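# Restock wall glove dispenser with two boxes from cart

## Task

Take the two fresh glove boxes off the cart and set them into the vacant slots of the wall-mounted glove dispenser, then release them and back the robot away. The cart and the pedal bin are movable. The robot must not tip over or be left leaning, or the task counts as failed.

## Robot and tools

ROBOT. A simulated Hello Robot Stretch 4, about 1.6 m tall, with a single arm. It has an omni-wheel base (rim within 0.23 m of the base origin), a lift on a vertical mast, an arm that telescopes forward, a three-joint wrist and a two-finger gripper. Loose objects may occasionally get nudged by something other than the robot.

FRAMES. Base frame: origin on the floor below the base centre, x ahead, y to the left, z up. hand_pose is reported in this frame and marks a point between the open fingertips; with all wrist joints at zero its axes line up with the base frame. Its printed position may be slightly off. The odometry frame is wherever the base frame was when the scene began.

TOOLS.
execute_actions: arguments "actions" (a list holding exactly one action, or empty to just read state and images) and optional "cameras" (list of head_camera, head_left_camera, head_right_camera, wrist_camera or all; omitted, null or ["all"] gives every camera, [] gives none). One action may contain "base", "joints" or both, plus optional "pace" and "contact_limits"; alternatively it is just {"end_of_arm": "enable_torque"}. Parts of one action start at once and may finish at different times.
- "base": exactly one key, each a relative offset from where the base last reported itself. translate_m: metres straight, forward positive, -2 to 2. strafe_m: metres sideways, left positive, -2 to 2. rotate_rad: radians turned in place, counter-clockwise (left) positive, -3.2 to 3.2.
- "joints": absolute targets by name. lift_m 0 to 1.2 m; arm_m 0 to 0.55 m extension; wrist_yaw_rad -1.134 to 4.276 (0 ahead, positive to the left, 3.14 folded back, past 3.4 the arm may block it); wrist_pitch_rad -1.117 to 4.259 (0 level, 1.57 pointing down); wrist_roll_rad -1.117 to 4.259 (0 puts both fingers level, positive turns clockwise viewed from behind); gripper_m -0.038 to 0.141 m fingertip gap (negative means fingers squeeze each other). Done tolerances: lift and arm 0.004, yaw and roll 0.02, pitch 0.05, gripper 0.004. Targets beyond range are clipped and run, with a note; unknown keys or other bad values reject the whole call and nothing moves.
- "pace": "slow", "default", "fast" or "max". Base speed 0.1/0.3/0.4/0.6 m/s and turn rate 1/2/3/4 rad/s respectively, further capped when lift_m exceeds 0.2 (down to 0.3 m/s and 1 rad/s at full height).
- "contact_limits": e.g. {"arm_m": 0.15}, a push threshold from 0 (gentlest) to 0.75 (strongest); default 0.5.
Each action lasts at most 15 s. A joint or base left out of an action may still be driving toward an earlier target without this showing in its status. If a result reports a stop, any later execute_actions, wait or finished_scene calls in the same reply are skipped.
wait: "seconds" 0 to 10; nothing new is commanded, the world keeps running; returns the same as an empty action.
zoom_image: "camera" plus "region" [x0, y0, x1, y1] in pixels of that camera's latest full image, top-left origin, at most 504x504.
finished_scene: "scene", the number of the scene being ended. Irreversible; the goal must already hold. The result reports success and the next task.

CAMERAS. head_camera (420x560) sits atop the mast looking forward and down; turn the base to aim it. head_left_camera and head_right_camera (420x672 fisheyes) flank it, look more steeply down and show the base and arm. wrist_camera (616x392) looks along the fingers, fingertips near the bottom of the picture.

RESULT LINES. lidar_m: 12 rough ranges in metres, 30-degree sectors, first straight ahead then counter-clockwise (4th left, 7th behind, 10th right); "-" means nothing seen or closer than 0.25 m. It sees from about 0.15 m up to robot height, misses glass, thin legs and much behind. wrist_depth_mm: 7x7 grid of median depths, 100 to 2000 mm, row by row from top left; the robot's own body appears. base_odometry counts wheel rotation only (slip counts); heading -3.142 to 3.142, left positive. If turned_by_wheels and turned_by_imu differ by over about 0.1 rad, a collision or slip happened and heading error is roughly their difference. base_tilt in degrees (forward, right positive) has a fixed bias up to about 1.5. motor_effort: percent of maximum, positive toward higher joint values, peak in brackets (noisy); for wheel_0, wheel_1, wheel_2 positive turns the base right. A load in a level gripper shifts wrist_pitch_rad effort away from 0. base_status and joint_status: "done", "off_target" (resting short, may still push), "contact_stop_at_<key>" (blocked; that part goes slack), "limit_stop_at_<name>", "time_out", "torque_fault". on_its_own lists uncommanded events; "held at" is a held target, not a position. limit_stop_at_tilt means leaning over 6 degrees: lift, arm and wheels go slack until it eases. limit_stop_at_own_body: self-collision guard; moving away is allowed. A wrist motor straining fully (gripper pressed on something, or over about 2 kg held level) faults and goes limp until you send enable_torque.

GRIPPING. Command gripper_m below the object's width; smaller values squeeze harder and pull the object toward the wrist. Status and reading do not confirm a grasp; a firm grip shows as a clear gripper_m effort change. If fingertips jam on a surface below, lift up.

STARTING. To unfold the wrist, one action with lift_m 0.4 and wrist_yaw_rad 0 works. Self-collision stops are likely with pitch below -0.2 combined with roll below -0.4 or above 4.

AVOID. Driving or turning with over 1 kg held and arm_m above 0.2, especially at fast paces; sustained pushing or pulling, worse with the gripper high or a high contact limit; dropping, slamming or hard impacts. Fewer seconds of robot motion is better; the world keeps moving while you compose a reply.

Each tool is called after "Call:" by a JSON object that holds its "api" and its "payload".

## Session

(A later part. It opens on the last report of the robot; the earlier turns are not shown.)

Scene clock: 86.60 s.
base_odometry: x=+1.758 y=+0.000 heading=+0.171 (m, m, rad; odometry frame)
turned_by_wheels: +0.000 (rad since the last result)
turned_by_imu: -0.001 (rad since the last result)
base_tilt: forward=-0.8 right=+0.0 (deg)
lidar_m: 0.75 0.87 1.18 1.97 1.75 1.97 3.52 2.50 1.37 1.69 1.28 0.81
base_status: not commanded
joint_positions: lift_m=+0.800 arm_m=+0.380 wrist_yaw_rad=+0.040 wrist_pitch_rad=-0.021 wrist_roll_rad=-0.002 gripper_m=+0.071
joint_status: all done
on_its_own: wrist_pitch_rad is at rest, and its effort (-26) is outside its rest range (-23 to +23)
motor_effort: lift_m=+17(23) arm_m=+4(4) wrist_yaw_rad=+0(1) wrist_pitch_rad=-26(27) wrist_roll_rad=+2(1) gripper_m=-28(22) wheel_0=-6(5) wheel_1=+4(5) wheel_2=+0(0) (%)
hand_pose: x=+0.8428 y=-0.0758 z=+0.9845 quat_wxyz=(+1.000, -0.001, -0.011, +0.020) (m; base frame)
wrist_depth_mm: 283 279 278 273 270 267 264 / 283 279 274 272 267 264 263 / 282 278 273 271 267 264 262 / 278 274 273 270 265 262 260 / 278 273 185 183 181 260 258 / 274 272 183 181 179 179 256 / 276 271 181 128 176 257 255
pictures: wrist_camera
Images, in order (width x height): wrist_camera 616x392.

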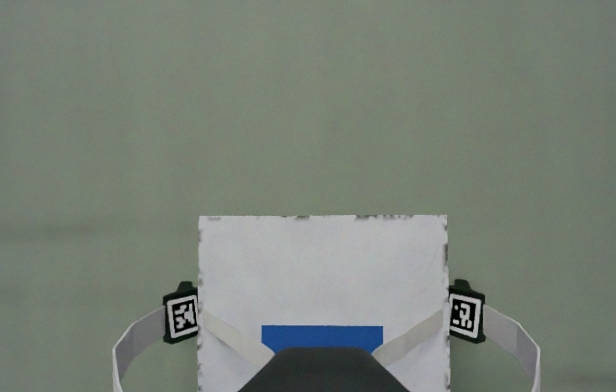

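Call:
{"api": "execute_actions", "payload": {"actions": [{"joints":{"lift_m":0.75},"pace":"slow"}], "cameras": []}}

Call:
{"api": "execute_actions", "payload": {"actions": [{"joints":{"lift_m":0.71},"pace":"slow"}], "cameras": ["head_camera","wrist_camera"]}}

Scene clock: 92.77 s.
base_odometry: x=+1.758 y=+0.000 heading=+0.171 (m, m, rad; odometry frame)
turned_by_wheels: +0.000 (rad since the last result)
turned_by_imu: -0.002 (rad since the last result)
base_tilt: forward=-0.9 right=+0.0 (deg)
lidar_m: 0.75 0.88 1.18 1.98 1.74 1.96 3.53 2.54 1.39 1.69 1.29 0.80
base_status: not commanded
joint_positions: lift_m=+0.750 arm_m=+0.380 wrist_yaw_rad=+0.040 wrist_pitch_rad=-0.021 wrist_roll_rad=-0.002 gripper_m=+0.071
joint_status: all done
on_its_own: wrist_pitch_rad is at rest, and its effort (-25) is outside its rest range (-23 to +23)
motor_effort: lift_m=+17(14) arm_m=+4(4) wrist_yaw_rad=-1(0) wrist_pitch_rad=-25(26) wrist_roll_rad=+0(1) gripper_m=-26(26) wheel_0=-6(5) wheel_1=+5(5) wheel_2=+0(0) (%)
hand_pose: x=+0.8428 y=-0.0758 z=+0.9345 quat_wxyz=(+1.000, -0.001, -0.011, +0.020) (m; base frame)
wrist_depth_mm: 285 282 278 274 271 267 264 / 283 279 276 272 268 266 263 / 281 278 273 270 268 264 259 / 279 276 272 270 265 262 259 / 276 273 185 183 181 259 259 / 274 274 183 181 179 179 257 / 272 271 182 127 176 257 256
pictures: none
No camera images: the call's "cameras" was empty. Leave "cameras" out to get every camera's image.

Scene clock: 93.93 s.
base_odometry: x=+1.758 y=+0.000 heading=+0.171 (m, m, rad; odometry frame)
turned_by_wheels: +0.000 (rad since the last result)
turned_by_imu: +0.000 (rad since the last result)
base_tilt: forward=-0.8 right=+0.0 (deg)
lidar_m: 0.76 0.87 1.19 2.00 1.73 1.97 3.52 2.51 1.42 1.69 1.25 0.80
base_status: not commanded
joint_positions: lift_m=+0.710 arm_m=+0.380 wrist_yaw_rad=+0.040 wrist_pitch_rad=-0.021 wrist_roll_rad=-0.002 gripper_m=+0.071
joint_status: all done
motor_effort: lift_m=+17(19) arm_m=+4(5) wrist_yaw_rad=-1(0) wrist_pitch_rad=-22(26) wrist_roll_rad=+2(2) gripper_m=-28(27) wheel_0=-6(6) wheel_1=+5(5) wheel_2=+0(0) (%)
hand_pose: x=+0.8428 y=-0.0758 z=+0.8945 quat_wxyz=(+1.000, -0.001, -0.011, +0.020) (m; base frame)
wrist_depth_mm: 285 281 276 273 271 268 264 / 285 279 273 272 268 265 263 / 281 278 273 271 267 264 262 / 278 274 273 270 264 262 258 / 278 274 185 182 181 260 257 / 276 273 183 181 179 179 257 / 273 271 181 127 176 213 227
pictures: head_camera, wrist_camera
Images, in order (width x height): head_camera 420x560, wrist_camera 616x392.

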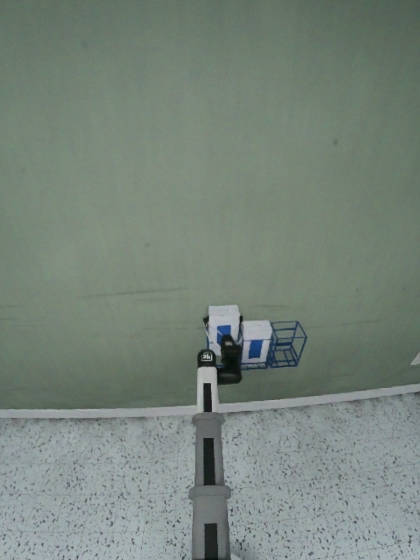

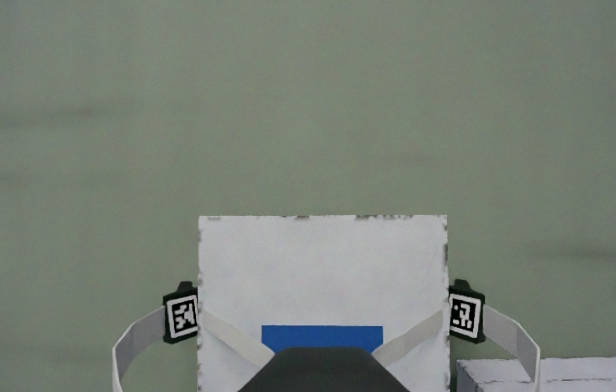

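Call:
{"api": "execute_actions", "payload": {"actions": [{"joints":{"lift_m":0.692},"pace":"slow"}], "cameras": []}}

Call:
{"api": "execute_actions", "payload": {"actions": [{"joints":{"gripper_m":0.135}}], "cameras": []}}

Call:
{"api": "execute_actions", "payload": {"actions": [{"joints":{"lift_m":0.82},"pace":"slow"}], "cameras": ["head_camera"]}}

Call:
{"api": "execute_actions", "payload": {"actions": [{"base":{"translate_m":-0.794},"joints":{"arm_m":0,"wrist_yaw_rad":0,"wrist_pitch_rad":0,"gripper_m":0.14,"lift_m":0.92}}], "cameras": ["head_camera"]}}

Call:
{"api": "execute_actions", "payload": {"actions": [{"base":{"strafe_m":-0.319}}], "cameras": []}}

Call:
{"api": "execute_actions", "payload": {"actions": [{"base":{"rotate_rad":-1.569}}], "cameras": []}}

Call:
{"api": "execute_actions", "payload": {"actions": [{"base":{"translate_m":0.25},"joints":{"lift_m":0.69,"arm_m":0.2}}], "cameras": ["head_camera","wrist_camera"]}}

Scene clock: 103.03 s.
base_odometry: x=+1.758 y=+0.000 heading=+0.171 (m, m, rad; odometry frame)
turned_by_wheels: +0.000 (rad since the last result)
turned_by_imu: -0.002 (rad since the last result)
base_tilt: forward=-0.8 right=+0.0 (deg)
lidar_m: 0.77 0.88 1.20 1.97 1.75 1.98 3.51 2.48 1.40 1.69 1.26 0.80
base_status: not commanded
joint_positions: lift_m=+0.692 arm_m=+0.380 wrist_yaw_rad=+0.040 wrist_pitch_rad=-0.021 wrist_roll_rad=-0.002 gripper_m=+0.071
joint_status: all done
on_its_own: wrist_pitch_rad is at rest, and its effort (-24) is outside its rest range (-23 to +23)
motor_effort: lift_m=+17(16) arm_m=+5(5) wrist_yaw_rad=-1(0) wrist_pitch_rad=-24(26) wrist_roll_rad=+0(1) gripper_m=-27(32) wheel_0=-6(5) wheel_1=+5(5) wheel_2=+0(0) (%)
hand_pose: x=+0.8428 y=-0.0758 z=+0.8765 quat_wxyz=(+1.000, -0.001, -0.011, +0.020) (m; base frame)
wrist_depth_mm: 286 283 276 273 271 267 263 / 283 279 277 273 267 265 262 / 282 278 273 271 267 264 260 / 279 276 272 268 265 262 259 / 277 272 186 183 180 259 258 / 274 273 182 181 179 179 256 / 276 270 181 127 176 185 186
pictures: none
No camera images: the call's "cameras" was empty. Leave "cameras" out to get every camera's image.

Scene clock: 104.67 s.
base_odometry: x=+1.758 y=+0.000 heading=+0.171 (m, m, rad; odometry frame)
turned_by_wheels: +0.000 (rad since the last result)
turned_by_imu: -0.001 (rad since the last result)
base_tilt: forward=-0.9 right=+0.0 (deg)
lidar_m: 0.76 0.87 1.21 1.99 1.71 1.98 3.55 2.47 1.40 1.69 1.30 0.78
base_status: not commanded
joint_positions: lift_m=+0.692 arm_m=+0.380 wrist_yaw_rad=+0.040 wrist_pitch_rad=-0.027 wrist_roll_rad=-0.002 gripper_m=+0.135
joint_status: all done
motor_effort: lift_m=+17(17) arm_m=+5(4) wrist_yaw_rad=-1(1) wrist_pitch_rad=-9(26) wrist_roll_rad=+1(1) gripper_m=+1(27) wheel_0=-5(5) wheel_1=+5(5) wheel_2=+0(0) (%)
hand_pose: x=+0.8428 y=-0.0758 z=+0.8783 quat_wxyz=(+1.000, -0.001, -0.014, +0.020) (m; base frame)
wrist_depth_mm: 286 283 279 277 272 268 265 / 285 281 278 274 271 265 262 / 283 278 274 271 268 266 262 / 281 278 273 270 265 262 259 / 277 273 270 267 264 260 257 / 276 273 216 264 260 211 256 / 272 271 244 139 211 213 213
pictures: none
No camera images: the call's "cameras" was empty. Leave "cameras" out to get every camera's image.

Scene clock: 106.57 s.
base_odometry: x=+1.758 y=+0.000 heading=+0.171 (m, m, rad; odometry frame)
turned_by_wheels: +0.000 (rad since the last result)
turned_by_imu: -0.001 (rad since the last result)
base_tilt: forward=-0.9 right=+0.0 (deg)
lidar_m: 0.75 0.89 1.19 1.99 1.75 1.97 3.53 2.50 1.41 1.69 1.27 0.81
base_status: not commanded
joint_positions: lift_m=+0.820 arm_m=+0.380 wrist_yaw_rad=+0.040 wrist_pitch_rad=-0.028 wrist_roll_rad=-0.002 gripper_m=+0.135
joint_status: all done
motor_effort: lift_m=+23(24) arm_m=+4(5) wrist_yaw_rad=-1(0) wrist_pitch_rad=-7(8) wrist_roll_rad=+0(1) gripper_m=+1(2) wheel_0=-5(5) wheel_1=+5(5) wheel_2=+0(0) (%)
hand_pose: x=+0.8428 y=-0.0758 z=+1.0058 quat_wxyz=(+1.000, -0.001, -0.014, +0.020) (m; base frame)
wrist_depth_mm: 287 283 279 276 273 268 266 / 286 281 277 274 271 267 265 / 281 279 274 272 268 266 262 / 279 276 272 270 265 263 259 / 279 274 271 267 263 260 257 / 274 272 216 265 262 212 256 / 272 271 266 138 259 256 254
pictures: head_camera
Images, in order (width x height): head_camera 420x560.

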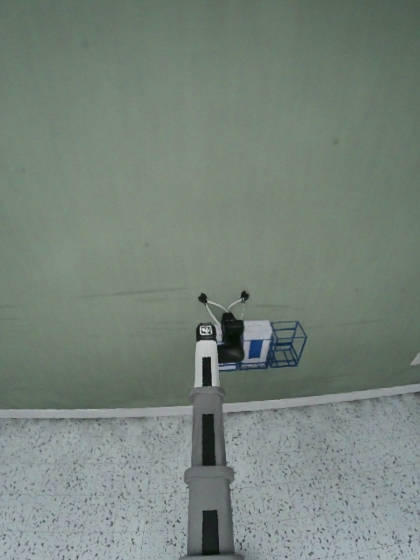

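Scene clock: 110.70 s.
base_odometry: x=+0.976 y=-0.135 heading=+0.171 (m, m, rad; odometry frame)
turned_by_wheels: +0.000 (rad since the last result)
turned_by_imu: +0.000 (rad since the last result)
base_tilt: forward=-0.8 right=+0.0 (deg)
lidar_m: 1.55 1.70 2.05 1.40 1.41 1.94 2.64 2.50 1.79 1.28 1.74 1.63
base_status: done
joint_positions: lift_m=+0.920 arm_m=+0.002 wrist_yaw_rad=+0.000 wrist_pitch_rad=+0.002 wrist_roll_rad=-0.002 gripper_m=+0.140
joint_status: all done
motor_effort: lift_m=+22(23) arm_m=-4(5) wrist_yaw_rad=+1(3) wrist_pitch_rad=-6(8) wrist_roll_rad=+1(1) gripper_m=-3(3) wheel_0=-3(5) wheel_1=-3(7) wheel_2=+2(13) (%)
hand_pose: x=+0.4609 y=-0.0874 z=+1.0973 quat_wxyz=(+1.000, -0.001, +0.001, +0.000) (m; base frame)
wrist_depth_mm: 1537 1499 1430 1537 1499 1499 1499 / 1499 1499 1464 1499 1499 1464 1464 / 1464 1464 1464 1464 1464 1430 1430 / 1464 1464 1499 1464 1464 1499 1464 / 1464 1464 1464 1464 1464 1464 1430 / 1464 1430 218 1366 1397 204 1430 / 1499 1499 1499 141 1464 1464 1499
pictures: head_camera
Images, in order (width x height): head_camera 420x560.

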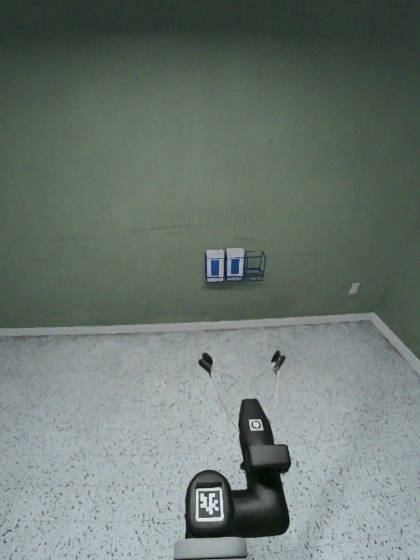

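Scene clock: 113.10 s.
base_odometry: x=+1.030 y=-0.449 heading=+0.171 (m, m, rad; odometry frame)
turned_by_wheels: +0.000 (rad since the last result)
turned_by_imu: +0.000 (rad since the last result)
base_tilt: forward=-0.9 right=+0.0 (deg)
lidar_m: 1.51 1.70 2.30 1.70 1.75 2.36 2.64 2.05 1.49 0.97 1.45 1.74
base_status: done
joint_positions: lift_m=+0.920 arm_m=+0.002 wrist_yaw_rad=+0.000 wrist_pitch_rad=+0.002 wrist_roll_rad=-0.002 gripper_m=+0.140
joint_status: not commanded
motor_effort: lift_m=+22(22) arm_m=-4(4) wrist_yaw_rad=+1(0) wrist_pitch_rad=-8(6) wrist_roll_rad=+1(1) gripper_m=+0(2) wheel_0=+3(11) wheel_1=-2(11) wheel_2=+0(0) (%)
hand_pose: x=+0.4609 y=-0.0874 z=+1.0973 quat_wxyz=(+1.000, -0.001, +0.001, +0.000) (m; base frame)
wrist_depth_mm: 1499 1499 1499 1537 1464 1537 1499 / 1499 1464 1499 1499 1499 1430 1499 / 1537 1499 1499 1499 1499 1464 1499 / 1537 1464 1499 1464 1464 1464 1430 / 1464 1464 1499 1464 1499 1499 1464 / 1430 1464 216 1464 1430 204 1464 / 1464 1499 1499 141 1499 1430 1464
pictures: none
No camera images: the call's "cameras" was empty. Leave "cameras" out to get every camera's image.

Scene clock: 115.23 s.
base_odometry: x=+1.030 y=-0.449 heading=-1.397 (m, m, rad; odometry frame)
turned_by_wheels: -1.568 (rad since the last result)
turned_by_imu: -1.548 (rad since the last result)
base_tilt: forward=-0.9 right=+0.0 (deg)
lidar_m: 0.97 1.45 1.72 1.54 1.73 2.33 1.71 1.77 2.41 2.61 2.07 1.46
base_status: done
joint_positions: lift_m=+0.920 arm_m=+0.002 wrist_yaw_rad=+0.000 wrist_pitch_rad=+0.002 wrist_roll_rad=-0.002 gripper_m=+0.140
joint_status: not commanded
motor_effort: lift_m=+22(22) arm_m=-4(5) wrist_yaw_rad=+0(0) wrist_pitch_rad=-5(9) wrist_roll_rad=+2(1) gripper_m=+2(1) wheel_0=+5(3) wheel_1=+2(8) wheel_2=+2(10) (%)
hand_pose: x=+0.4610 y=-0.0874 z=+1.0973 quat_wxyz=(+1.000, -0.001, +0.001, +0.000) (m; base frame)
wrist_depth_mm: 1281 1229 1229 1229 1229 1182 1182 / 1229 1229 1205 1229 1229 1182 1229 / 1255 1205 1229 1182 1205 1205 1182 / 1229 1205 1182 1229 1229 1205 1205 / 1255 1229 1229 1182 1205 1229 1182 / 1229 1182 216 931 1182 205 1160 / 1182 1205 1118 141 1205 1182 1182
pictures: none
No camera images: the call's "cameras" was empty. Leave "cameras" out to get every camera's image.

Scene clock: 117.50 s.
base_odometry: x=+1.074 y=-0.695 heading=-1.397 (m, m, rad; odometry frame)
turned_by_wheels: +0.000 (rad since the last result)
turned_by_imu: -0.001 (rad since the last result)
base_tilt: forward=-0.8 right=+0.0 (deg)
lidar_m: 0.72 0.74 1.65 1.57 1.61 2.32 1.98 2.02 2.74 2.63 1.68 0.80
base_status: done
joint_positions: lift_m=+0.690 arm_m=+0.199 wrist_yaw_rad=+0.000 wrist_pitch_rad=+0.002 wrist_roll_rad=-0.002 gripper_m=+0.140
joint_status: all done
motor_effort: lift_m=+14(19) arm_m=+5(3) wrist_yaw_rad=-1(1) wrist_pitch_rad=-6(5) wrist_roll_rad=+1(1) gripper_m=-2(1) wheel_0=+3(11) wheel_1=+4(7) wheel_2=-2(10) (%)
hand_pose: x=+0.6586 y=-0.0874 z=+0.8679 quat_wxyz=(+1.000, -0.001, +0.001, +0.000) (m; base frame)
wrist_depth_mm: 768 768 759 759 759 741 741 / 768 768 750 768 759 741 741 / 768 759 750 759 759 741 732 / 759 759 759 750 750 741 741 / 768 750 750 469 732 741 750 / 759 683 218 462 640 204 741 / 768 544 597 141 554 732 732
pictures: head_camera, wrist_camera
Images, in order (width x height): head_camera 420x560, wrist_camera 616x392.

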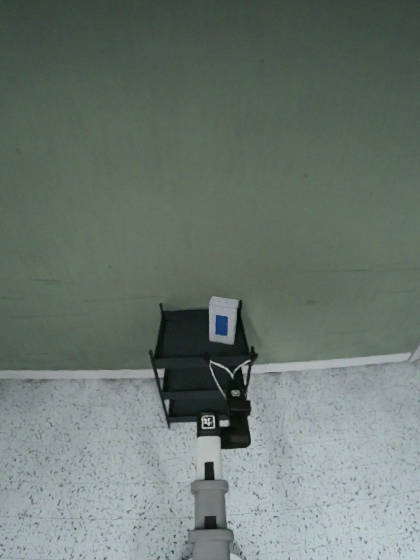

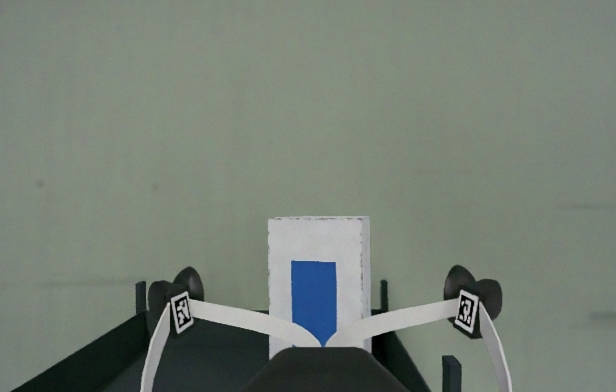

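Call:
{"api": "execute_actions", "payload": {"actions": [{"joints":{"lift_m":0.68,"arm_m":0.4}}], "cameras": ["wrist_camera"]}}

Scene clock: 120.30 s.
base_odometry: x=+1.074 y=-0.695 heading=-1.397 (m, m, rad; odometry frame)
turned_by_wheels: +0.000 (rad since the last result)
turned_by_imu: -0.001 (rad since the last result)
base_tilt: forward=-0.9 right=+0.0 (deg)
lidar_m: 0.71 0.74 1.60 1.59 1.59 2.33 1.99 2.04 2.73 2.63 1.71 0.75
base_status: not commanded
joint_positions: lift_m=+0.680 arm_m=+0.399 wrist_yaw_rad=+0.000 wrist_pitch_rad=+0.002 wrist_roll_rad=-0.002 gripper_m=+0.140
joint_status: all done
motor_effort: lift_m=+14(12) arm_m=+4(5) wrist_yaw_rad=-1(1) wrist_pitch_rad=-7(6) wrist_roll_rad=+0(1) gripper_m=-1(1) wheel_0=+3(3) wheel_1=+4(4) wheel_2=-2(2) (%)
hand_pose: x=+0.8586 y=-0.0874 z=+0.8579 quat_wxyz=(+1.000, -0.001, +0.001, +0.000) (m; base frame)
wrist_depth_mm: 564 559 554 554 554 544 539 / 559 559 554 544 554 544 539 / 559 559 554 544 549 544 535 / 554 554 544 549 539 539 539 / 554 559 554 266 271 544 539 / 549 549 217 263 251 204 535 / 459 459 449 140 402 539 535
pictures: wrist_camera
Images, in order (width x height): wrist_camera 616x392.

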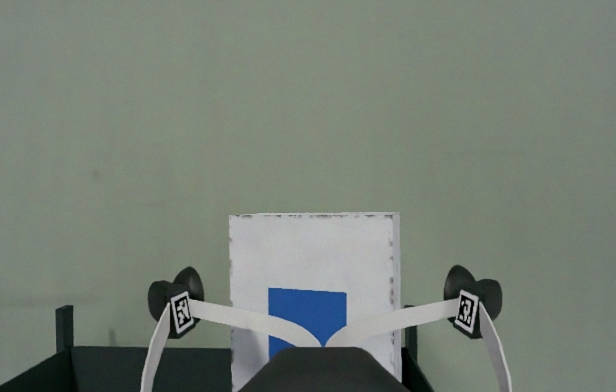

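Call:
{"api": "execute_actions", "payload": {"actions": [{"base":{"strafe_m":0.055},"joints":{"wrist_yaw_rad":-0.23}}], "cameras": ["wrist_camera"]}}

Scene clock: 122.87 s.
base_odometry: x=+1.128 y=-0.686 heading=-1.397 (m, m, rad; odometry frame)
turned_by_wheels: +0.000 (rad since the last result)
turned_by_imu: -0.001 (rad since the last result)
base_tilt: forward=-0.8 right=+0.0 (deg)
lidar_m: 0.70 1.18 1.65 1.49 1.58 2.25 2.00 2.03 2.76 2.69 1.68 0.78
base_status: done
joint_positions: lift_m=+0.680 arm_m=+0.399 wrist_yaw_rad=-0.229 wrist_pitch_rad=+0.002 wrist_roll_rad=-0.002 gripper_m=+0.140
joint_status: all done
motor_effort: lift_m=+14(15) arm_m=+4(5) wrist_yaw_rad=-2(6) wrist_pitch_rad=-5(6) wrist_roll_rad=+1(1) gripper_m=+0(1) wheel_0=-1(10) wheel_1=+1(11) wheel_2=+0(1) (%)
hand_pose: x=+0.8312 y=-0.1508 z=+0.8579 quat_wxyz=(+0.993, -0.001, +0.001, -0.114) (m; base frame)
wrist_depth_mm: 508 530 549 585 615 647 691 / 508 525 559 585 609 661 683 / 504 535 554 580 621 647 691 / 508 530 549 574 615 647 683 / 500 530 293 287 609 634 683 / 508 517 216 285 603 204 676 / 455 442 290 141 603 634 668
pictures: wrist_camera
Images, in order (width x height): wrist_camera 616x392.

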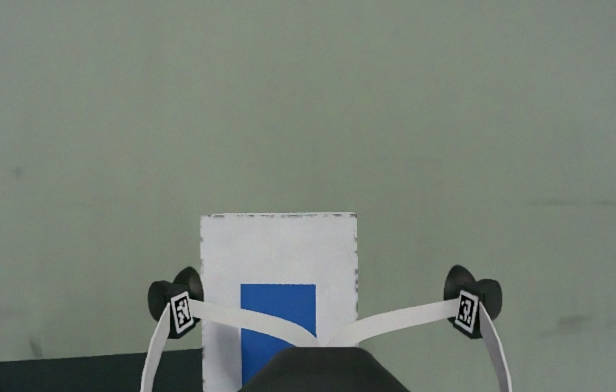

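Call:
{"api": "execute_actions", "payload": {"actions": [{"base":{"strafe_m":0.024},"joints":{"wrist_yaw_rad":-0.29}}], "cameras": []}}

Call:
{"api": "execute_actions", "payload": {"actions": [{"joints":{"arm_m":0.48},"pace":"slow"}], "cameras": ["wrist_camera"]}}

Scene clock: 128.43 s.
base_odometry: x=+1.151 y=-0.682 heading=-1.397 (m, m, rad; odometry frame)
turned_by_wheels: +0.000 (rad since the last result)
turned_by_imu: -0.002 (rad since the last result)
base_tilt: forward=-0.8 right=+0.0 (deg)
lidar_m: 0.71 1.19 1.61 1.49 1.56 2.22 1.97 2.03 2.75 2.70 1.68 0.76
base_status: done
joint_positions: lift_m=+0.680 arm_m=+0.399 wrist_yaw_rad=-0.290 wrist_pitch_rad=+0.002 wrist_roll_rad=-0.002 gripper_m=+0.140
joint_status: all done
motor_effort: lift_m=+15(15) arm_m=+4(4) wrist_yaw_rad=-1(5) wrist_pitch_rad=-7(6) wrist_roll_rad=+1(1) gripper_m=+1(1) wheel_0=-2(8) wheel_1=+1(10) wheel_2=+0(1) (%)
hand_pose: x=+0.8217 y=-0.1661 z=+0.8579 quat_wxyz=(+0.990, -0.001, +0.001, -0.144) (m; base frame)
wrist_depth_mm: 496 530 559 603 640 699 741 / 500 525 564 603 647 699 750 / 500 530 559 597 640 691 741 / 500 521 549 591 640 699 741 / 492 521 300 297 621 683 750 / 488 512 216 296 621 204 732 / 452 442 297 141 627 668 732
pictures: none
No camera images: the call's "cameras" was empty. Leave "cameras" out to get every camera's image.

Scene clock: 130.50 s.
base_odometry: x=+1.151 y=-0.682 heading=-1.397 (m, m, rad; odometry frame)
turned_by_wheels: +0.000 (rad since the last result)
turned_by_imu: -0.001 (rad since the last result)
base_tilt: forward=-0.8 right=+0.0 (deg)
lidar_m: 0.71 1.20 1.64 1.50 1.54 2.23 2.01 2.03 2.77 2.70 1.68 0.77
base_status: not commanded
joint_positions: lift_m=+0.680 arm_m=+0.479 wrist_yaw_rad=-0.290 wrist_pitch_rad=+0.002 wrist_roll_rad=-0.002 gripper_m=+0.140
joint_status: all done
motor_effort: lift_m=+14(15) arm_m=+5(6) wrist_yaw_rad=-1(2) wrist_pitch_rad=-7(6) wrist_roll_rad=+1(1) gripper_m=-4(2) wheel_0=-2(2) wheel_1=+1(1) wheel_2=+0(0) (%)
hand_pose: x=+0.9016 y=-0.1662 z=+0.8579 quat_wxyz=(+0.990, -0.001, +0.001, -0.144) (m; base frame)
wrist_depth_mm: 430 455 488 521 554 603 640 / 424 455 480 521 549 591 640 / 427 452 480 512 544 591 627 / 421 449 473 508 549 585 640 / 421 452 222 220 219 591 627 / 424 439 217 220 217 204 621 / 424 439 220 141 216 574 621
pictures: wrist_camera
Images, in order (width x height): wrist_camera 616x392.

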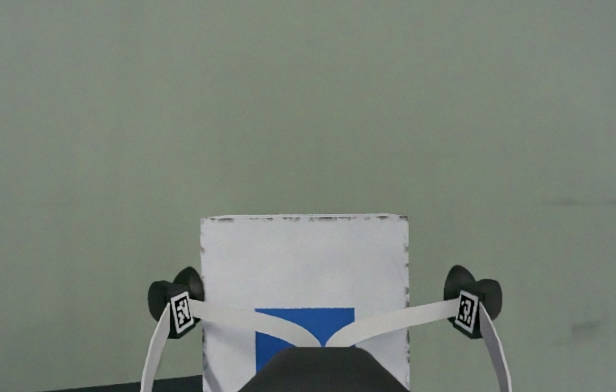

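Call:
{"api": "execute_actions", "payload": {"actions": [{"base":{"strafe_m":0.006},"joints":{"arm_m":0.522},"pace":"slow"}], "cameras": ["wrist_camera"]}}

Call:
{"api": "execute_actions", "payload": {"actions": [{"joints":{"gripper_m":0.07}}], "cameras": []}}

Call:
{"api": "execute_actions", "payload": {"actions": [{"joints":{"lift_m":0.92},"pace":"slow"}], "cameras": ["wrist_camera"]}}

Scene clock: 134.23 s.
base_odometry: x=+1.157 y=-0.681 heading=-1.397 (m, m, rad; odometry frame)
turned_by_wheels: +0.000 (rad since the last result)
turned_by_imu: -0.001 (rad since the last result)
base_tilt: forward=-0.9 right=+0.0 (deg)
lidar_m: 0.72 1.19 1.62 1.49 1.54 2.22 1.98 2.03 2.74 2.71 1.68 0.76
base_status: done
joint_positions: lift_m=+0.680 arm_m=+0.521 wrist_yaw_rad=-0.290 wrist_pitch_rad=+0.002 wrist_roll_rad=-0.002 gripper_m=+0.140
joint_status: all done
motor_effort: lift_m=+15(15) arm_m=+5(6) wrist_yaw_rad=+1(1) wrist_pitch_rad=-8(6) wrist_roll_rad=+1(1) gripper_m=-2(4) wheel_0=-4(10) wheel_1=+4(8) wheel_2=+0(0) (%)
hand_pose: x=+0.9434 y=-0.1664 z=+0.8579 quat_wxyz=(+0.989, -0.001, +0.001, -0.145) (m; base frame)
wrist_depth_mm: 394 418 439 469 508 544 591 / 392 415 439 469 504 544 591 / 392 413 439 469 504 544 580 / 389 407 436 462 492 539 574 / 389 410 192 191 190 535 574 / 387 402 190 189 187 195 574 / 387 402 189 138 186 525 569
pictures: wrist_camera
Images, in order (width x height): wrist_camera 616x392.

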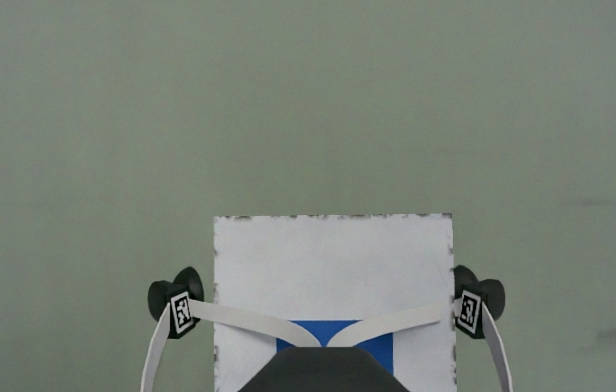

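Scene clock: 135.97 s.
base_odometry: x=+1.157 y=-0.681 heading=-1.397 (m, m, rad; odometry frame)
turned_by_wheels: +0.000 (rad since the last result)
turned_by_imu: -0.001 (rad since the last result)
base_tilt: forward=-0.9 right=+0.0 (deg)
lidar_m: 0.73 1.21 1.62 1.47 1.54 2.21 2.01 2.03 2.73 2.70 1.69 0.78
base_status: not commanded
joint_positions: lift_m=+0.680 arm_m=+0.521 wrist_yaw_rad=-0.292 wrist_pitch_rad=+0.002 wrist_roll_rad=-0.002 gripper_m=+0.071
joint_status: all done
motor_effort: lift_m=+15(14) arm_m=+5(5) wrist_yaw_rad=+5(5) wrist_pitch_rad=-6(6) wrist_roll_rad=+0(2) gripper_m=-30(24) wheel_0=-4(4) wheel_1=+4(4) wheel_2=+0(0) (%)
hand_pose: x=+0.9432 y=-0.1667 z=+0.8579 quat_wxyz=(+0.989, -0.001, +0.001, -0.145) (m; base frame)
wrist_depth_mm: 394 413 439 477 508 544 597 / 392 415 442 469 504 549 580 / 392 410 439 469 504 549 585 / 392 410 436 466 504 544 580 / 387 410 188 185 183 535 574 / 389 402 186 184 182 182 574 / 384 402 186 131 180 521 574
pictures: none
No camera images: the call's "cameras" was empty. Leave "cameras" out to get every camera's image.

Scene clock: 138.60 s.
base_odometry: x=+1.157 y=-0.681 heading=-1.397 (m, m, rad; odometry frame)
turned_by_wheels: +0.000 (rad since the last result)
turned_by_imu: -0.001 (rad since the last result)
base_tilt: forward=-0.9 right=+0.0 (deg)
lidar_m: 0.72 1.20 1.61 1.48 1.51 2.24 2.01 2.05 2.74 2.70 1.66 0.77
base_status: not commanded
joint_positions: lift_m=+0.919 arm_m=+0.521 wrist_yaw_rad=-0.290 wrist_pitch_rad=+0.008 wrist_roll_rad=-0.002 gripper_m=+0.071
joint_status: all done
on_its_own: wrist_pitch_rad is at rest, and its effort (-24) is outside its rest range (-23 to +23)
motor_effort: lift_m=+24(25) arm_m=+4(5) wrist_yaw_rad=+0(6) wrist_pitch_rad=-24(25) wrist_roll_rad=+1(1) gripper_m=-28(26) wheel_0=-4(4) wheel_1=+4(4) wheel_2=+0(0) (%)
hand_pose: x=+0.9435 y=-0.1663 z=+1.0953 quat_wxyz=(+0.989, +0.000, +0.004, -0.145) (m; base frame)
wrist_depth_mm: 389 413 439 469 504 530 580 / 392 413 439 469 500 544 580 / 389 413 436 462 500 544 580 / 389 410 433 462 492 535 574 / 384 413 188 186 183 535 580 / 387 407 186 183 182 182 574 / 387 407 185 131 179 525 580
pictures: wrist_camera
Images, in order (width x height): wrist_camera 616x392.

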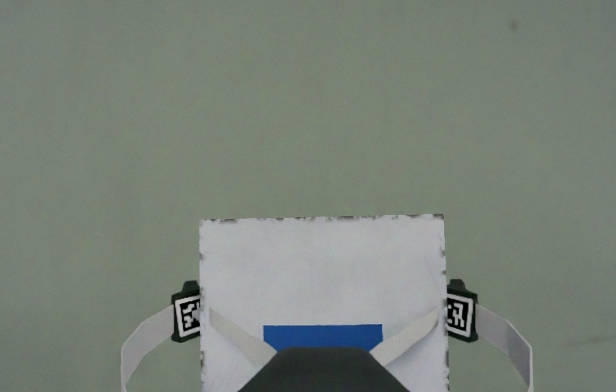

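Call:
{"api": "execute_actions", "payload": {"actions": [{"base":{"translate_m":-0.2},"joints":{"arm_m":0.05,"wrist_yaw_rad":0.04,"wrist_roll_rad":0.025},"pace":"slow"}], "cameras": []}}

Call:
{"api": "execute_actions", "payload": {"actions": [{"base":{"rotate_rad":1.568},"pace":"slow"}], "cameras": []}}

Call:
{"api": "execute_actions", "payload": {"actions": [{"base":{"strafe_m":0.099}}], "cameras": []}}

Call:
{"api": "execute_actions", "payload": {"actions": [{"base":{"translate_m":0.708},"joints":{"lift_m":0.87,"arm_m":0.2}}], "cameras": ["head_camera","wrist_camera"]}}

Call:
{"api": "zoom_image", "payload": {"camera": "head_camera", "region": [120, 260, 300, 400]}}

Scene clock: 150.80 s.
base_odometry: x=+1.122 y=-0.484 heading=-1.397 (m, m, rad; odometry frame)
turned_by_wheels: +0.000 (rad since the last result)
turned_by_imu: -0.004 (rad since the last result)
base_tilt: forward=-0.9 right=+0.0 (deg)
lidar_m: 0.41 1.39 1.66 1.46 1.62 2.22 1.78 1.83 2.49 2.70 1.95 0.47
base_status: done
joint_positions: lift_m=+0.919 arm_m=+0.051 wrist_yaw_rad=+0.040 wrist_pitch_rad=+0.008 wrist_roll_rad=+0.025 gripper_m=+0.071
joint_status: all done
on_its_own: wrist_pitch_rad is at rest, and its effort (-26) is outside its rest range (-23 to +23)
motor_effort: lift_m=+25(25) arm_m=-4(5) wrist_yaw_rad=+0(4) wrist_pitch_rad=-26(26) wrist_roll_rad=+1(1) gripper_m=-24(31) wheel_0=-5(4) wheel_1=-4(10) wheel_2=+4(8) (%)
hand_pose: x=+0.5135 y=-0.0758 z=+1.0953 quat_wxyz=(+1.000, +0.012, +0.004, +0.020) (m; base frame)
wrist_depth_mm: 1160 1160 1098 1078 1098 1060 1078 / 1182 1138 1118 1118 1118 1098 1078 / 1138 1160 1118 1098 1078 1078 1060 / 1138 1138 1078 1098 1078 1078 1042 / 1138 1118 188 186 183 1078 1060 / 1160 1138 186 184 182 182 1078 / 1160 1118 184 131 180 1060 1078
pictures: none
No camera images: the call's "cameras" was empty. Leave "cameras" out to get every camera's image.

Scene clock: 153.67 s.
base_odometry: x=+1.122 y=-0.484 heading=+0.170 (m, m, rad; odometry frame)
turned_by_wheels: +1.567 (rad since the last result)
turned_by_imu: +1.545 (rad since the last result)
base_tilt: forward=-0.9 right=+0.0 (deg)
lidar_m: 0.44 1.64 2.20 1.76 1.81 2.47 2.71 1.96 0.97 0.93 1.40 0.46
base_status: done
joint_positions: lift_m=+0.920 arm_m=+0.051 wrist_yaw_rad=+0.040 wrist_pitch_rad=+0.008 wrist_roll_rad=+0.025 gripper_m=+0.071
joint_status: not commanded
on_its_own: wrist_pitch_rad is at rest, and its effort (-24) is outside its rest range (-23 to +23)
motor_effort: lift_m=+24(24) arm_m=-4(5) wrist_yaw_rad=-1(1) wrist_pitch_rad=-24(26) wrist_roll_rad=+0(1) gripper_m=-27(30) wheel_0=-5(13) wheel_1=-3(6) wheel_2=-3(6) (%)
hand_pose: x=+0.5135 y=-0.0758 z=+1.0954 quat_wxyz=(+1.000, +0.012, +0.004, +0.020) (m; base frame)
wrist_depth_mm: 1397 1366 1366 1308 1336 1308 1281 / 1397 1336 1366 1336 1308 1308 1308 / 1366 1366 1366 1308 1336 1281 1281 / 1366 1366 1281 1336 1308 1308 1281 / 1430 1366 188 186 184 1308 1308 / 1366 1336 186 183 182 182 1281 / 1366 1336 184 131 179 1336 1281
pictures: none
No camera images: the call's "cameras" was empty. Leave "cameras" out to get every camera's image.

Scene clock: 155.13 s.
base_odometry: x=+1.106 y=-0.386 heading=+0.170 (m, m, rad; odometry frame)
turned_by_wheels: +0.000 (rad since the last result)
turned_by_imu: -0.001 (rad since the last result)
base_tilt: forward=-0.8 right=+0.0 (deg)
lidar_m: 0.44 1.64 2.19 1.67 1.69 2.31 2.72 2.16 1.51 1.02 1.50 0.46
base_status: done
joint_positions: lift_m=+0.920 arm_m=+0.051 wrist_yaw_rad=+0.040 wrist_pitch_rad=+0.008 wrist_roll_rad=+0.025 gripper_m=+0.071
joint_status: not commanded
motor_effort: lift_m=+24(24) arm_m=-4(5) wrist_yaw_rad=-1(2) wrist_pitch_rad=-23(24) wrist_roll_rad=+1(1) gripper_m=-25(26) wheel_0=-1(8) wheel_1=+2(10) wheel_2=+0(1) (%)
hand_pose: x=+0.5135 y=-0.0758 z=+1.0954 quat_wxyz=(+1.000, +0.012, +0.004, +0.020) (m; base frame)
wrist_depth_mm: 1366 1366 1366 1366 1336 1281 1281 / 1397 1397 1366 1308 1308 1281 1308 / 1366 1366 1397 1336 1336 1281 1308 / 1397 1336 1308 1308 1308 1366 1336 / 1366 1336 189 186 183 1308 1255 / 1397 1336 185 184 182 183 1281 / 1366 1366 185 131 180 1281 1255
pictures: none
No camera images: the call's "cameras" was empty. Leave "cameras" out to get every camera's image.

Scene clock: 158.97 s.
base_odometry: x=+1.803 y=-0.266 heading=+0.170 (m, m, rad; odometry frame)
turned_by_wheels: +0.000 (rad since the last result)
turned_by_imu: -0.003 (rad since the last result)
base_tilt: forward=-0.9 right=+0.0 (deg)
lidar_m: 0.58 0.77 1.19 2.26 1.94 2.33 3.56 2.10 1.14 1.42 1.29 0.90
base_status: done
joint_positions: lift_m=+0.870 arm_m=+0.199 wrist_yaw_rad=+0.040 wrist_pitch_rad=+0.008 wrist_roll_rad=+0.025 gripper_m=+0.071
joint_status: all done
on_its_own: wrist_pitch_rad is at rest, and its effort (-26) is outside its rest range (-23 to +23)
motor_effort: lift_m=+17(25) arm_m=+5(4) wrist_yaw_rad=+0(1) wrist_pitch_rad=-26(26) wrist_roll_rad=+1(2) gripper_m=-29(25) wheel_0=+4(5) wheel_1=+4(9) wheel_2=-3(11) (%)
hand_pose: x=+0.6619 y=-0.0758 z=+1.0460 quat_wxyz=(+1.000, +0.012, +0.004, +0.020) (m; base frame)
wrist_depth_mm: 477 469 462 462 452 449 442 / 477 469 466 455 455 449 442 / 473 469 462 459 455 442 445 / 477 469 462 459 452 445 439 / 473 466 188 186 184 445 442 / 477 469 186 183 182 182 445 / 473 466 185 131 180 445 442
pictures: head_camera, wrist_camera
Images, in order (width x height): head_camera 420x560, wrist_camera 616x392.

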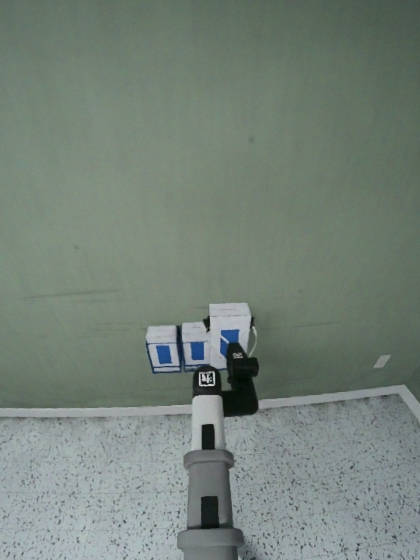

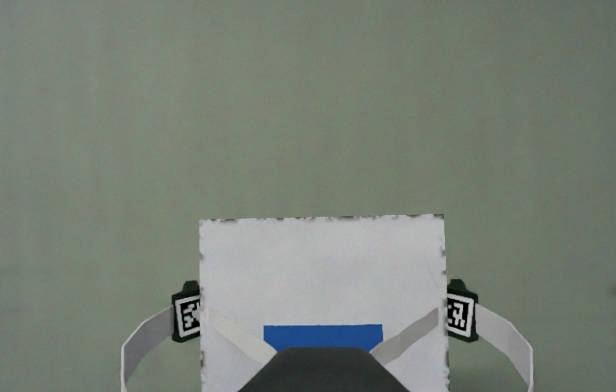

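Region (120, 260, 300, 400) of head_camera's 420x560 image, scaled by 2.800, with more detail than that image has.

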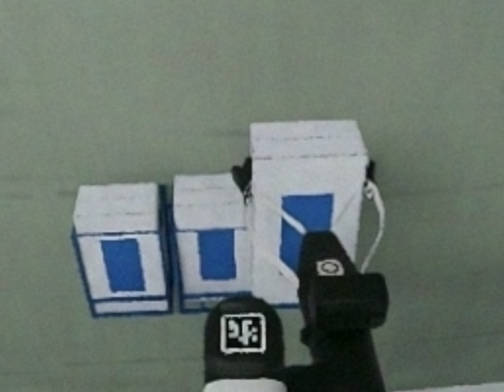

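Call:
{"api": "execute_actions", "payload": {"actions": [{"base":{"strafe_m":-0.024},"joints":{"arm_m":0.386,"wrist_pitch_rad":-0.03},"pace":"slow","contact_limits":{"arm_m":0.15}}], "cameras": []}}

Call:
{"api": "execute_actions", "payload": {"actions": [{"joints":{"lift_m":0.8},"pace":"slow"}], "cameras": ["head_camera","wrist_camera"]}}

Call:
{"api": "zoom_image", "payload": {"camera": "head_camera", "region": [120, 260, 300, 400]}}

Scene clock: 165.63 s.
base_odometry: x=+1.807 y=-0.290 heading=+0.170 (m, m, rad; odometry frame)
turned_by_wheels: +0.000 (rad since the last result)
turned_by_imu: -0.002 (rad since the last result)
base_tilt: forward=-0.8 right=+0.0 (deg)
lidar_m: 0.75 0.78 1.21 2.28 1.94 2.37 3.58 2.08 1.16 1.39 1.31 0.89
base_status: done
joint_positions: lift_m=+0.870 arm_m=+0.385 wrist_yaw_rad=+0.040 wrist_pitch_rad=-0.022 wrist_roll_rad=+0.025 gripper_m=+0.071
joint_status: all done
on_its_own: wrist_pitch_rad is at rest, and its effort (-27) is outside its rest range (-23 to +23)
motor_effort: lift_m=+16(17) arm_m=+5(3) wrist_yaw_rad=+0(1) wrist_pitch_rad=-27(28) wrist_roll_rad=+0(1) gripper_m=-28(26) wheel_0=+4(4) wheel_1=-4(7) wheel_2=+0(3) (%)
contact_limits: arm_m 0.15
hand_pose: x=+0.8478 y=-0.0758 z=+1.0546 quat_wxyz=(+1.000, +0.013, -0.011, +0.020) (m; base frame)
wrist_depth_mm: 289 283 282 277 274 271 266 / 287 282 281 276 272 270 265 / 286 282 277 273 271 268 266 / 283 278 276 273 268 266 263 / 281 278 188 186 184 264 263 / 281 276 186 183 182 182 260 / 279 273 185 131 179 259 257
pictures: none
No camera images: the call's "cameras" was empty. Leave "cameras" out to get every camera's image.

Scene clock: 167.10 s.
base_odometry: x=+1.807 y=-0.290 heading=+0.170 (m, m, rad; odometry frame)
turned_by_wheels: +0.000 (rad since the last result)
turned_by_imu: -0.001 (rad since the last result)
base_tilt: forward=-0.9 right=+0.0 (deg)
lidar_m: 0.76 0.79 1.19 2.29 1.99 2.36 3.59 2.09 1.16 1.39 1.28 0.92
base_status: not commanded
joint_positions: lift_m=+0.801 arm_m=+0.385 wrist_yaw_rad=+0.038 wrist_pitch_rad=-0.034 wrist_roll_rad=+0.026 gripper_m=+0.071
joint_status: all done
motor_effort: lift_m=+12(14) arm_m=+5(5) wrist_yaw_rad=+4(4) wrist_pitch_rad=+10(24) wrist_roll_rad=-3(2) gripper_m=-27(27) wheel_0=+3(4) wheel_1=-4(4) wheel_2=+0(0) (%)
hand_pose: x=+0.8475 y=-0.0763 z=+0.9886 quat_wxyz=(+1.000, +0.013, -0.017, +0.019) (m; base frame)
wrist_depth_mm: 293 289 286 281 279 276 272 / 290 286 282 278 277 272 270 / 287 285 281 276 273 270 267 / 283 281 278 274 271 268 266 / 281 279 188 186 184 264 262 / 278 274 186 183 182 182 260 / 273 272 183 131 178 258 257
pictures: head_camera, wrist_camera
Images, in order (width x height): head_camera 420x560, wrist_camera 616x392.

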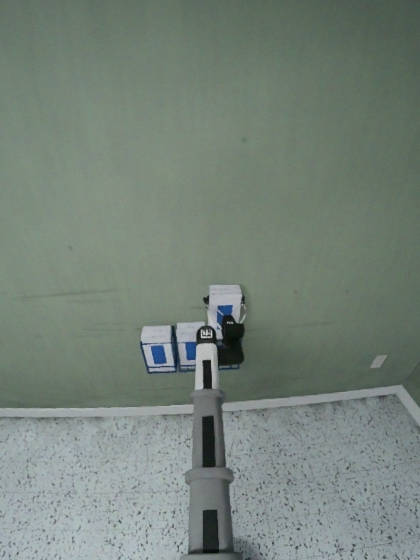

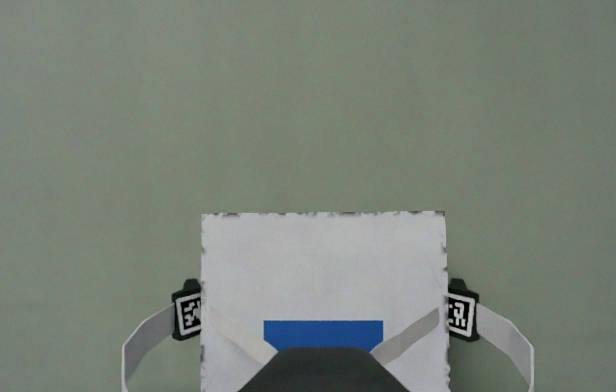

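Region (120, 260, 300, 400) of head_camera's 420x560 image, scaled by 2.800, with more detail than that image has.

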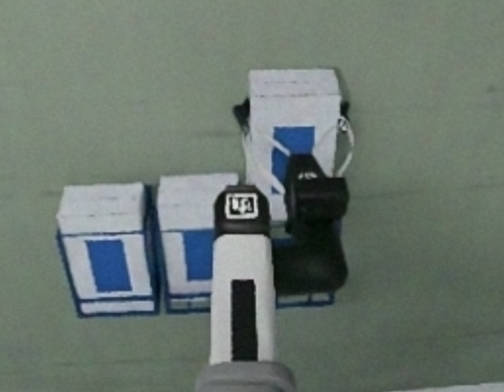

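Left catch (yaw +, roll −): move right more; also slightly closer.

Call:
{"api": "execute_actions", "payload": {"actions": [{"joints":{"lift_m":0.85},"pace":"slow"}], "cameras": []}}

Call:
{"api": "execute_actions", "payload": {"actions": [{"base":{"strafe_m":-0.009},"joints":{"arm_m":0.391},"pace":"slow"}], "cameras": []}}

Call:
{"api": "execute_actions", "payload": {"actions": [{"joints":{"lift_m":0.8},"pace":"slow"}], "cameras": ["wrist_camera"]}}

Scene clock: 172.20 s.
base_odometry: x=+1.807 y=-0.290 heading=+0.170 (m, m, rad; odometry frame)
turned_by_wheels: +0.000 (rad since the last result)
turned_by_imu: -0.002 (rad since the last result)
base_tilt: forward=-0.8 right=+0.0 (deg)
lidar_m: 0.75 0.79 1.21 2.27 1.98 2.36 3.58 2.06 1.14 1.39 1.28 0.93
base_status: not commanded
joint_positions: lift_m=+0.849 arm_m=+0.385 wrist_yaw_rad=+0.040 wrist_pitch_rad=-0.022 wrist_roll_rad=+0.025 gripper_m=+0.071
joint_status: all done
on_its_own: wrist_pitch_rad is at rest, and its effort (-24) is outside its rest range (-23 to +23)
motor_effort: lift_m=+25(26) arm_m=+5(5) wrist_yaw_rad=+1(4) wrist_pitch_rad=-24(25) wrist_roll_rad=-1(2) gripper_m=-25(30) wheel_0=+3(3) wheel_1=-5(4) wheel_2=+0(0) (%)
hand_pose: x=+0.8477 y=-0.0759 z=+1.0340 quat_wxyz=(+1.000, +0.013, -0.011, +0.020) (m; base frame)
wrist_depth_mm: 287 285 281 276 274 271 268 / 286 282 278 277 272 270 266 / 285 279 278 274 271 268 265 / 282 279 276 273 270 265 264 / 282 278 188 186 184 263 263 / 278 274 186 183 182 182 260 / 278 271 183 131 179 260 259
pictures: none
No camera images: the call's "cameras" was empty. Leave "cameras" out to get every camera's image.

Scene clock: 173.03 s.
base_odometry: x=+1.809 y=-0.298 heading=+0.170 (m, m, rad; odometry frame)
turned_by_wheels: +0.000 (rad since the last result)
turned_by_imu: +0.000 (rad since the last result)
base_tilt: forward=-0.9 right=+0.0 (deg)
lidar_m: 0.74 0.80 1.22 2.28 1.97 2.39 3.57 2.05 1.14 1.39 1.28 0.90
base_status: done
joint_positions: lift_m=+0.849 arm_m=+0.390 wrist_yaw_rad=+0.040 wrist_pitch_rad=-0.022 wrist_roll_rad=+0.025 gripper_m=+0.071
joint_status: all done
motor_effort: lift_m=+24(24) arm_m=+5(5) wrist_yaw_rad=+0(1) wrist_pitch_rad=-22(23) wrist_roll_rad=-1(0) gripper_m=-24(25) wheel_0=+5(8) wheel_1=-4(7) wheel_2=+0(0) (%)
hand_pose: x=+0.8527 y=-0.0759 z=+1.0340 quat_wxyz=(+1.000, +0.013, -0.011, +0.020) (m; base frame)
wrist_depth_mm: 283 281 276 273 268 266 264 / 282 277 273 270 267 266 263 / 279 278 273 270 265 263 260 / 278 276 271 268 264 260 257 / 276 273 188 186 183 259 258 / 276 271 186 184 182 182 256 / 272 268 183 131 178 255 254
pictures: none
No camera images: the call's "cameras" was empty. Leave "cameras" out to get every camera's image.

Scene clock: 174.33 s.
base_odometry: x=+1.809 y=-0.299 heading=+0.170 (m, m, rad; odometry frame)
turned_by_wheels: +0.000 (rad since the last result)
turned_by_imu: -0.001 (rad since the last result)
base_tilt: forward=-0.8 right=+0.0 (deg)
lidar_m: 0.76 0.78 1.20 2.31 1.96 2.40 3.57 2.05 1.10 1.38 1.28 0.90
base_status: not commanded
joint_positions: lift_m=+0.800 arm_m=+0.390 wrist_yaw_rad=+0.039 wrist_pitch_rad=-0.022 wrist_roll_rad=+0.025 gripper_m=+0.071
joint_status: all done
on_its_own: wrist_pitch_rad is at rest, and its effort (-26) is outside its rest range (-23 to +23)
motor_effort: lift_m=+17(21) arm_m=+4(5) wrist_yaw_rad=+3(3) wrist_pitch_rad=-26(25) wrist_roll_rad=+1(2) gripper_m=-28(29) wheel_0=+4(5) wheel_1=-4(4) wheel_2=+0(0) (%)
hand_pose: x=+0.8527 y=-0.0761 z=+0.9847 quat_wxyz=(+1.000, +0.013, -0.011, +0.020) (m; base frame)
wrist_depth_mm: 283 282 276 272 271 265 264 / 282 279 277 271 268 266 263 / 279 276 272 268 267 263 260 / 277 273 270 267 265 262 259 / 277 272 189 185 184 258 257 / 274 271 186 185 182 183 257 / 273 270 183 131 179 256 254
pictures: wrist_camera
Images, in order (width x height): wrist_camera 616x392.

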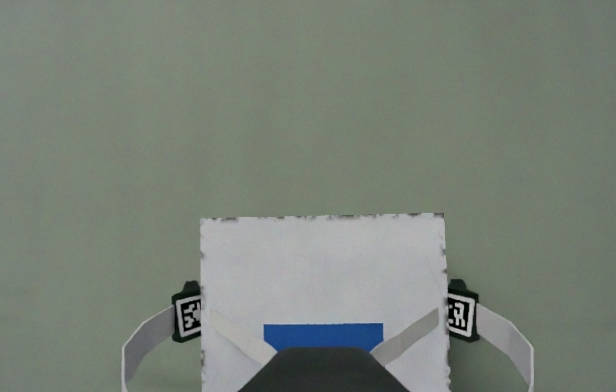

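Entering; rubbing slightly on the left. Nudge right and continue.

Call:
{"api": "execute_actions", "payload": {"actions": [{"base":{"strafe_m":-0.003},"joints":{"lift_m":0.75},"pace":"slow"}], "cameras": []}}

Call:
{"api": "execute_actions", "payload": {"actions": [{"joints":{"lift_m":0.71},"pace":"slow"}], "cameras": ["head_camera","wrist_camera"]}}

Scene clock: 177.13 s.
base_odometry: x=+1.809 y=-0.301 heading=+0.170 (m, m, rad; odometry frame)
turned_by_wheels: +0.000 (rad since the last result)
turned_by_imu: -0.001 (rad since the last result)
base_tilt: forward=-0.9 right=+0.0 (deg)
lidar_m: 0.76 0.78 1.20 2.26 1.98 2.38 3.56 2.08 1.13 1.37 1.26 0.89
base_status: done
joint_positions: lift_m=+0.750 arm_m=+0.390 wrist_yaw_rad=+0.040 wrist_pitch_rad=-0.022 wrist_roll_rad=+0.025 gripper_m=+0.071
joint_status: all done
on_its_own: wrist_pitch_rad is at rest, and its effort (-24) is outside its rest range (-23 to +23)
motor_effort: lift_m=+17(20) arm_m=+5(5) wrist_yaw_rad=+1(3) wrist_pitch_rad=-24(26) wrist_roll_rad=+1(1) gripper_m=-26(29) wheel_0=+4(6) wheel_1=-5(7) wheel_2=+0(1) (%)
hand_pose: x=+0.8528 y=-0.0759 z=+0.9347 quat_wxyz=(+1.000, +0.013, -0.011, +0.020) (m; base frame)
wrist_depth_mm: 285 281 277 272 271 266 263 / 283 276 273 271 267 265 262 / 279 276 273 270 266 262 260 / 277 274 271 267 265 260 259 / 274 273 188 186 183 259 257 / 274 271 185 183 182 182 255 / 273 268 184 131 179 256 254
pictures: none
No camera images: the call's "cameras" was empty. Leave "cameras" out to get every camera's image.

Scene clock: 178.30 s.
base_odometry: x=+1.809 y=-0.301 heading=+0.170 (m, m, rad; odometry frame)
turned_by_wheels: +0.000 (rad since the last result)
turned_by_imu: +0.000 (rad since the last result)
base_tilt: forward=-0.9 right=+0.0 (deg)
lidar_m: 0.75 0.80 1.22 2.30 1.96 2.36 3.57 2.07 1.13 1.37 1.29 0.90
base_status: not commanded
joint_positions: lift_m=+0.710 arm_m=+0.390 wrist_yaw_rad=+0.040 wrist_pitch_rad=-0.022 wrist_roll_rad=+0.025 gripper_m=+0.071
joint_status: all done
on_its_own: wrist_pitch_rad is at rest, and its effort (-24) is outside its rest range (-23 to +23)
motor_effort: lift_m=+17(17) arm_m=+5(5) wrist_yaw_rad=+1(1) wrist_pitch_rad=-24(23) wrist_roll_rad=+2(2) gripper_m=-33(28) wheel_0=+3(3) wheel_1=-5(5) wheel_2=+0(0) (%)
hand_pose: x=+0.8528 y=-0.0759 z=+0.8946 quat_wxyz=(+1.000, +0.013, -0.011, +0.020) (m; base frame)
wrist_depth_mm: 282 279 277 272 270 266 263 / 282 281 274 271 268 264 264 / 279 274 273 270 267 264 260 / 277 274 272 268 264 260 258 / 276 272 188 186 184 259 257 / 274 271 185 183 182 182 256 / 272 229 184 131 179 255 255
pictures: head_camera, wrist_camera
Images, in order (width x height): head_camera 420x560, wrist_camera 616x392.

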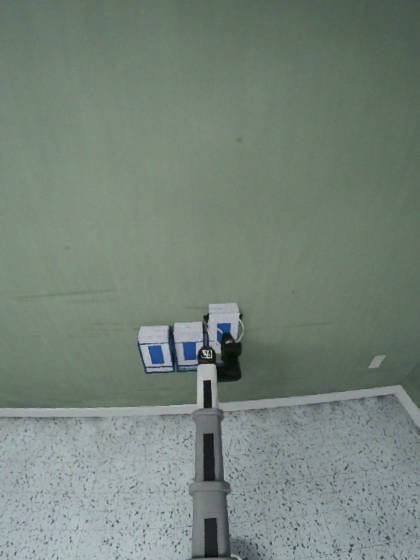

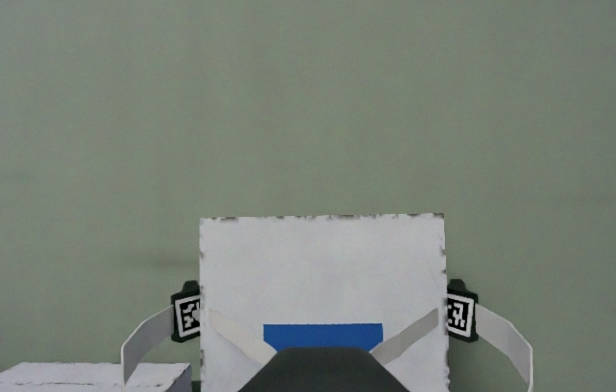

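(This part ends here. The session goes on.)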